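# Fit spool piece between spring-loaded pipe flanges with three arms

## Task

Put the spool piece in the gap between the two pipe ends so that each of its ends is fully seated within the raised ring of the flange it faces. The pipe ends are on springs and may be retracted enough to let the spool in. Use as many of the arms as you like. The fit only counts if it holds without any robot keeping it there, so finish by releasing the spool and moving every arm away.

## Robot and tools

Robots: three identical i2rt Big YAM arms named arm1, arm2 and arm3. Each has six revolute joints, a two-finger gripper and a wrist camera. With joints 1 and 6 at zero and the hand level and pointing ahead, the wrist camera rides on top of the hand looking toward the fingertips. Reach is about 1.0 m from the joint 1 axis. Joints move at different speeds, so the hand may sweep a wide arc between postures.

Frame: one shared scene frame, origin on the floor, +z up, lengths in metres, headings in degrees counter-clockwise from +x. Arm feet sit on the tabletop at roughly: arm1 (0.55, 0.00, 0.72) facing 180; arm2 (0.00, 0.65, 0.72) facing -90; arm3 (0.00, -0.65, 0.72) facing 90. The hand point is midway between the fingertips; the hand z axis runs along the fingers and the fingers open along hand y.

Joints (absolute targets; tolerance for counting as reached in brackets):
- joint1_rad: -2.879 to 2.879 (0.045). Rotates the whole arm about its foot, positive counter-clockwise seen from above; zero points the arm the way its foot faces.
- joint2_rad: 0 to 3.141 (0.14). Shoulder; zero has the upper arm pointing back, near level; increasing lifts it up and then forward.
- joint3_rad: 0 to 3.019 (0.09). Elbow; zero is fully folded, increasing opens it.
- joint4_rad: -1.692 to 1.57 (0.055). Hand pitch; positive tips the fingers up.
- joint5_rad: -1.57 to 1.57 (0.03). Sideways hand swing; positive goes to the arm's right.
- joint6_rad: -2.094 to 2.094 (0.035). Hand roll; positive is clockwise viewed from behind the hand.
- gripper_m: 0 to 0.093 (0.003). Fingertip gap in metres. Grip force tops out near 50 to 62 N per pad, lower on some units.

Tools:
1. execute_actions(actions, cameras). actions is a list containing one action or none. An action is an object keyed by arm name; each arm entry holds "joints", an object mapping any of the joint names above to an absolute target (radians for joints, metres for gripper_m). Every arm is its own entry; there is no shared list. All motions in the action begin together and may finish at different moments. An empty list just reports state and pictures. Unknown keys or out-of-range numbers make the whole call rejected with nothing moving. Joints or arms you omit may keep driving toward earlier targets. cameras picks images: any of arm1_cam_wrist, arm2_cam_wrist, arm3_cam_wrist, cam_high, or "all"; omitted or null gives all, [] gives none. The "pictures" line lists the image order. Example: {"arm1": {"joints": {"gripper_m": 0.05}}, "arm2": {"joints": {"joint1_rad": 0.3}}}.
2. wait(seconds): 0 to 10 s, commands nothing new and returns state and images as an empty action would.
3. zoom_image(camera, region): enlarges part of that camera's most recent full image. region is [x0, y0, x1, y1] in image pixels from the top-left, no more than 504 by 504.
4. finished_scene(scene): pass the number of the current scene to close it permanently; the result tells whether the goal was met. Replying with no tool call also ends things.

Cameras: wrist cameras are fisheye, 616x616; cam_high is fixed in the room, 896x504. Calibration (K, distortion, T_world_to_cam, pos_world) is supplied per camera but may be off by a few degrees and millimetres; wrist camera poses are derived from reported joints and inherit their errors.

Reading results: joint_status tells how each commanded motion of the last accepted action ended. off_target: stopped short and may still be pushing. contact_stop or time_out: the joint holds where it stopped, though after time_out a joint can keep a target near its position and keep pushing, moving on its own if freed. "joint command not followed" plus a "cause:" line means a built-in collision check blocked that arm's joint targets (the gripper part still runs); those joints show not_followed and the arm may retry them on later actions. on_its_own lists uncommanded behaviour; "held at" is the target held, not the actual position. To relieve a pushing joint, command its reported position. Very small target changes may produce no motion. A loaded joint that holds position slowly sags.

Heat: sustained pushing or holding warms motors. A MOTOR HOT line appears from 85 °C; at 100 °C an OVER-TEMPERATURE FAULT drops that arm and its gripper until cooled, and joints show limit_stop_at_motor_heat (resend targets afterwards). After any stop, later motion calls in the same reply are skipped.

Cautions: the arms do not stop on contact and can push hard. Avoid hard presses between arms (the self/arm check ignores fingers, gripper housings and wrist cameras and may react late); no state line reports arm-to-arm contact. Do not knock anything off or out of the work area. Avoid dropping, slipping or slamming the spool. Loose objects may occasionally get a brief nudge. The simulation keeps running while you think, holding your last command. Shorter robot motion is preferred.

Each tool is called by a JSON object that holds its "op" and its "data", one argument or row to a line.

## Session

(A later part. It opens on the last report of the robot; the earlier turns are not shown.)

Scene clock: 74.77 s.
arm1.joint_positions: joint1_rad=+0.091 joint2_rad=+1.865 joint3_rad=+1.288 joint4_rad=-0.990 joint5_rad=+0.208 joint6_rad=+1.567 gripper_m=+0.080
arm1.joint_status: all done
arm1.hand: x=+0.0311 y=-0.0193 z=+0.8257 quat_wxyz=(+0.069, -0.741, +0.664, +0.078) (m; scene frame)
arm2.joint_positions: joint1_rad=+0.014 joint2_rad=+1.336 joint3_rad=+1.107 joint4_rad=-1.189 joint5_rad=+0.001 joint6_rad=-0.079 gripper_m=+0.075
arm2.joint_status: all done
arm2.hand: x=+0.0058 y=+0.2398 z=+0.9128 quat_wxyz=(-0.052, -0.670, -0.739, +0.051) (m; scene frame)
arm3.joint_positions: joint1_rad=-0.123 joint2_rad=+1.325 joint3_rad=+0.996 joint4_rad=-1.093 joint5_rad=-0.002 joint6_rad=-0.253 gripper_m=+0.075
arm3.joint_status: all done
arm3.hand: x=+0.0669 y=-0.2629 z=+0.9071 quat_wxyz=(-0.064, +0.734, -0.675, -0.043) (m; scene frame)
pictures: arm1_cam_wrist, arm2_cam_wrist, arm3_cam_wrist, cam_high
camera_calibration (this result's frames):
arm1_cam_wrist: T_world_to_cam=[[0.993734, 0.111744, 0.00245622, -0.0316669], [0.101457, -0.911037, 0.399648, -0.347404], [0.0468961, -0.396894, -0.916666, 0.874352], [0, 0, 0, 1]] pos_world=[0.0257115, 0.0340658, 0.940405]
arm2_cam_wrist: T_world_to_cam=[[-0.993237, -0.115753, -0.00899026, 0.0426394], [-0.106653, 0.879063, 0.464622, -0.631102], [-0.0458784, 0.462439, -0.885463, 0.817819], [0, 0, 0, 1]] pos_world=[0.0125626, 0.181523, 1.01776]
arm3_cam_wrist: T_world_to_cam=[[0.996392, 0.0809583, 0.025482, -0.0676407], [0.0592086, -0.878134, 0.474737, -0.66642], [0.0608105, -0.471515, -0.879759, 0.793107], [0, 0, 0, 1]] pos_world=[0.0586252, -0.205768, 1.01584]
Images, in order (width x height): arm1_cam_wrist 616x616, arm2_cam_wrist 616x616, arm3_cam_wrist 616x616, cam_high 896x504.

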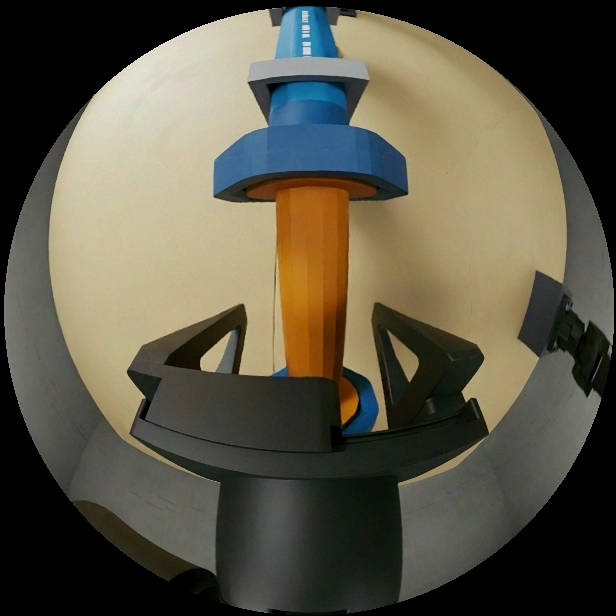

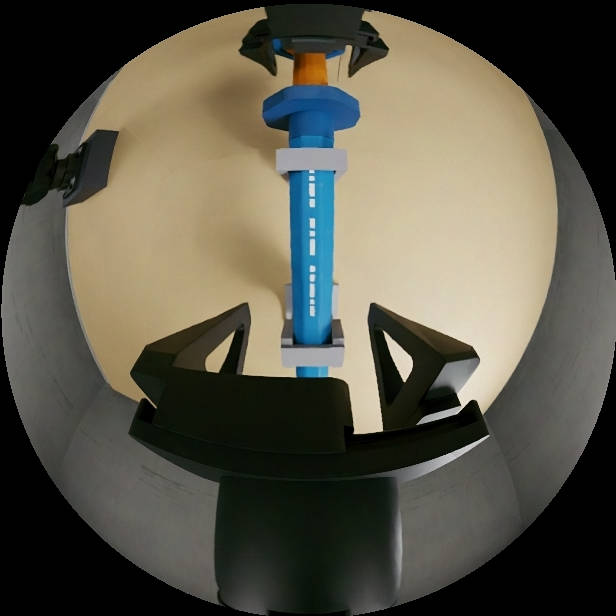

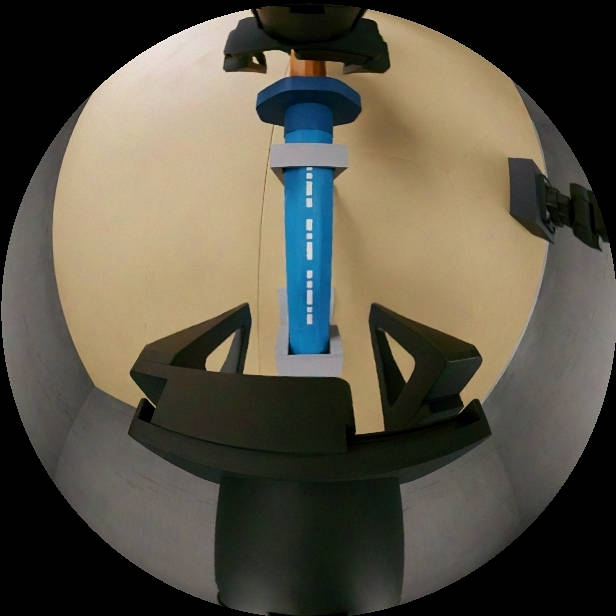

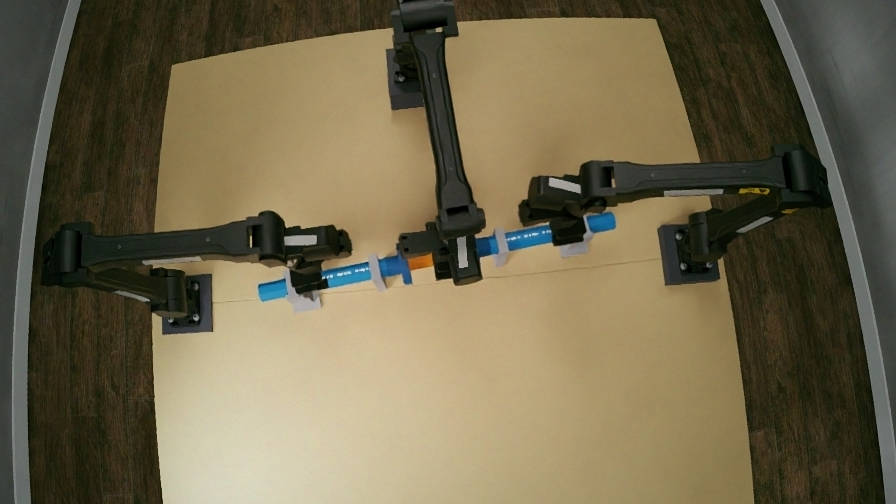

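{"op": "execute_actions", "data": {
  "actions": [
    {"arm1":{"joints":{"joint2_rad":1.69,"joint4_rad":-1.07}},"arm2":{"joints":{"joint2_rad":1.0,"joint3_rad":0.9,"joint4_rad":-1.2}},"arm3":{"joints":{"joint2_rad":1.0,"joint3_rad":0.85,"joint4_rad":-1.1}}}
  ],
  "cameras": ["arm1_cam_wrist"]
}}

{"op": "execute_actions", "data": {
  "actions": [
    {"arm1":{"joints":{"joint2_rad":1.2,"joint3_rad":1.2,"joint4_rad":-1.2,"joint5_rad":0}}}
  ]
}}

{"op": "zoom_image", "data": {
  "camera": "cam_high",
  "region": [350,190,550,320]
}}

Scene clock: 76.70 s.
arm1.joint_positions: joint1_rad=+0.091 joint2_rad=+1.670 joint3_rad=+1.288 joint4_rad=-1.063 joint5_rad=+0.209 joint6_rad=+1.567 gripper_m=+0.080
arm1.joint_status: all done
arm1.hand: x=+0.0369 y=-0.0186 z=+0.9212 quat_wxyz=(+0.024, -0.735, +0.667, +0.119) (m; scene frame)
arm2.joint_positions: joint1_rad=+0.014 joint2_rad=+0.992 joint3_rad=+0.904 joint4_rad=-1.195 joint5_rad=+0.001 joint6_rad=-0.079 gripper_m=+0.075
arm2.joint_status: all done
arm2.hand: x=+0.0040 y=+0.3266 z=+0.9441 quat_wxyz=(-0.098, -0.665, -0.733, +0.101) (m; scene frame)
arm3.joint_positions: joint1_rad=-0.123 joint2_rad=+0.994 joint3_rad=+0.843 joint4_rad=-1.098 joint5_rad=-0.002 joint6_rad=-0.253 gripper_m=+0.075
arm3.joint_status: all done
arm3.hand: x=+0.0557 y=-0.3284 z=+0.9532 quat_wxyz=(-0.136, +0.726, -0.668, -0.090) (m; scene frame)
pictures: arm1_cam_wrist
camera_calibration (this result's frames):
arm1_cam_wrist: T_world_to_cam=[[0.986614, 0.111153, -0.119322, 0.0747388], [0.149893, -0.906319, 0.395117, -0.383071], [-0.0642257, -0.407714, -0.910848, 0.960435], [0, 0, 0, 1]] pos_world=[0.045366, 0.0360905, 1.03509]
Images, in order (width x height): arm1_cam_wrist 616x616.

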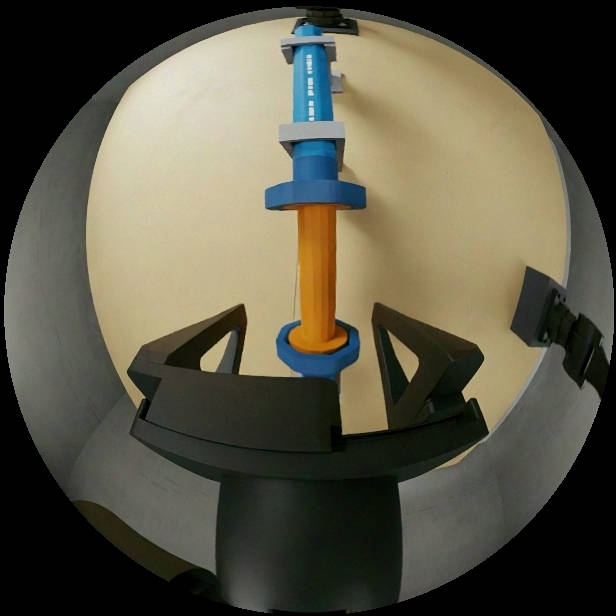

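Scene clock: 78.13 s.
arm1.joint_positions: joint1_rad=+0.091 joint2_rad=+1.195 joint3_rad=+1.185 joint4_rad=-1.193 joint5_rad=+0.002 joint6_rad=+1.567 gripper_m=+0.080
arm1.joint_status: all done
arm1.hand: x=+0.1355 y=-0.0438 z=+1.0778 quat_wxyz=(-0.134, -0.733, +0.656, +0.123) (m; scene frame)
arm2.joint_positions: joint1_rad=+0.014 joint2_rad=+0.992 joint3_rad=+0.904 joint4_rad=-1.195 joint5_rad=+0.001 joint6_rad=-0.079 gripper_m=+0.075
arm2.joint_status: not commanded
arm2.hand: x=+0.0040 y=+0.3266 z=+0.9441 quat_wxyz=(-0.098, -0.665, -0.733, +0.101) (m; scene frame)
arm3.joint_positions: joint1_rad=-0.123 joint2_rad=+0.994 joint3_rad=+0.843 joint4_rad=-1.098 joint5_rad=-0.002 joint6_rad=-0.253 gripper_m=+0.075
arm3.joint_status: not commanded
arm3.hand: x=+0.0557 y=-0.3284 z=+0.9532 quat_wxyz=(-0.136, +0.726, -0.668, -0.090) (m; scene frame)
pictures: arm1_cam_wrist, arm2_cam_wrist, arm3_cam_wrist, cam_high
camera_calibration (this result's frames):
arm1_cam_wrist: T_world_to_cam=[[0.929029, 0.106177, -0.354446, 0.25998], [0.295744, -0.788754, 0.53889, -0.652083], [-0.222353, -0.60547, -0.764176, 0.953771], [0, 0, 0, 1]] pos_world=[0.163394, 0.0355421, 1.1724]
arm2_cam_wrist: T_world_to_cam=[[-0.99333, -0.115227, 0.00424024, 0.0385151], [-0.106898, 0.934067, 0.340722, -0.623194], [-0.0432212, 0.337996, -0.940155, 0.897536], [0, 0, 0, 1]] pos_world=[0.0104322, 0.28318, 1.05599]
arm3_cam_wrist: T_world_to_cam=[[0.995044, 0.0727862, 0.0677493, -0.0952563], [0.0473417, -0.945919, 0.32093, -0.620119], [0.0874446, -0.316132, -0.944677, 0.914888], [0, 0, 0, 1]] pos_world=[0.0441396, -0.290424, 1.06974]
Images, in order (width x height): arm1_cam_wrist 616x616, arm2_cam_wrist 616x616, arm3_cam_wrist 616x616, cam_high 896x504.

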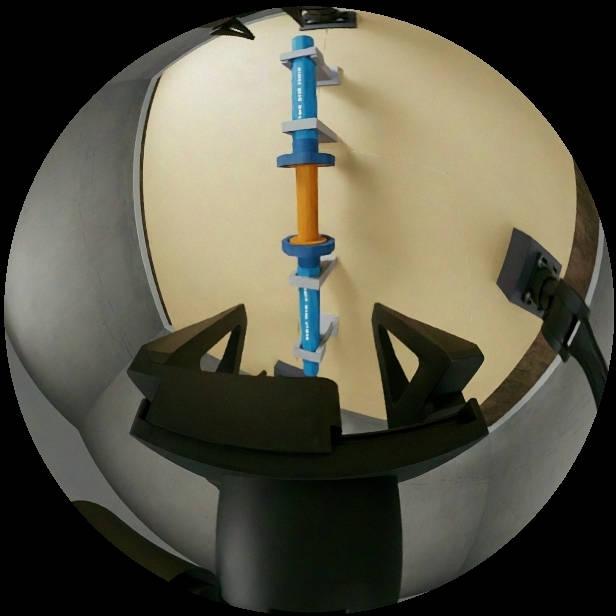

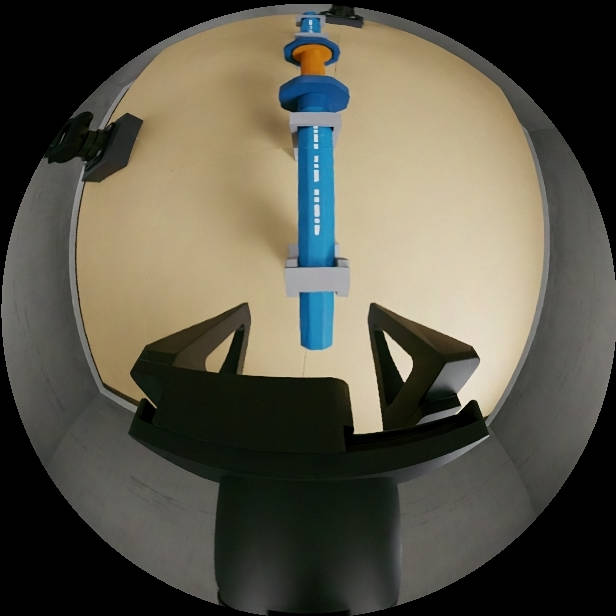

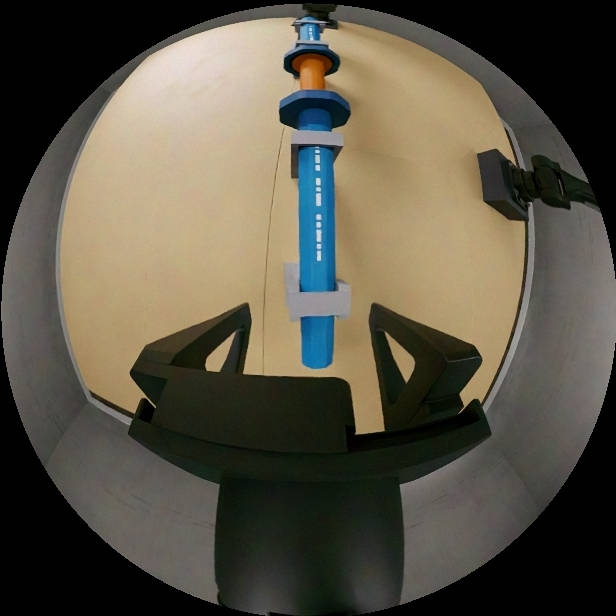

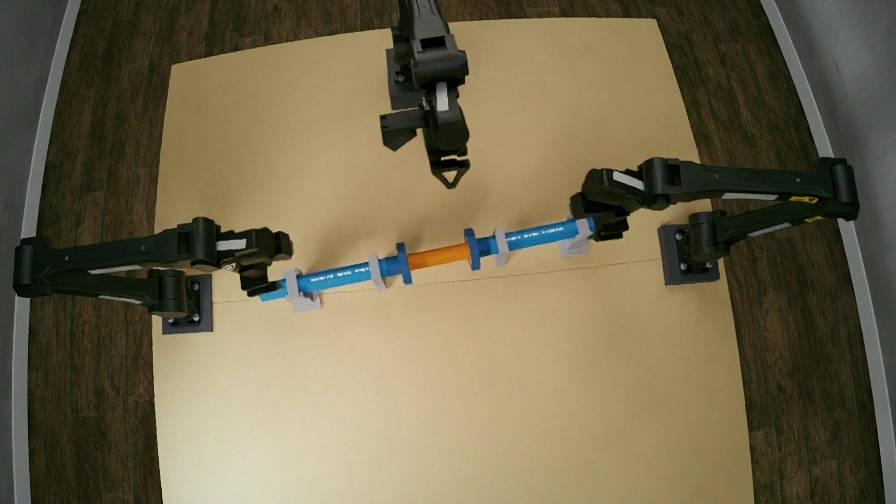

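Region (350, 190, 550, 320) of cam_high's 896x504 image, scaled by 2.520, with more detail than that image has; it fills the top 328 rows of this view, and the rest is white.

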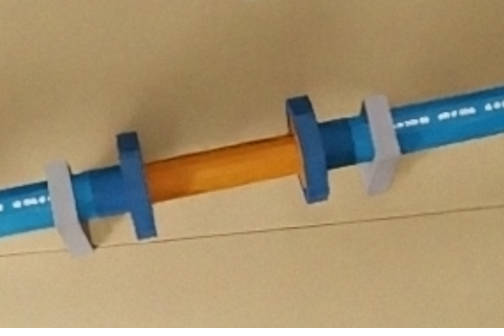

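Both spool ends are seated inside the rings and all arms are clear.

{"op": "finished_scene", "data": {
  "scene": 1
}}

The scene is finished: the task was done.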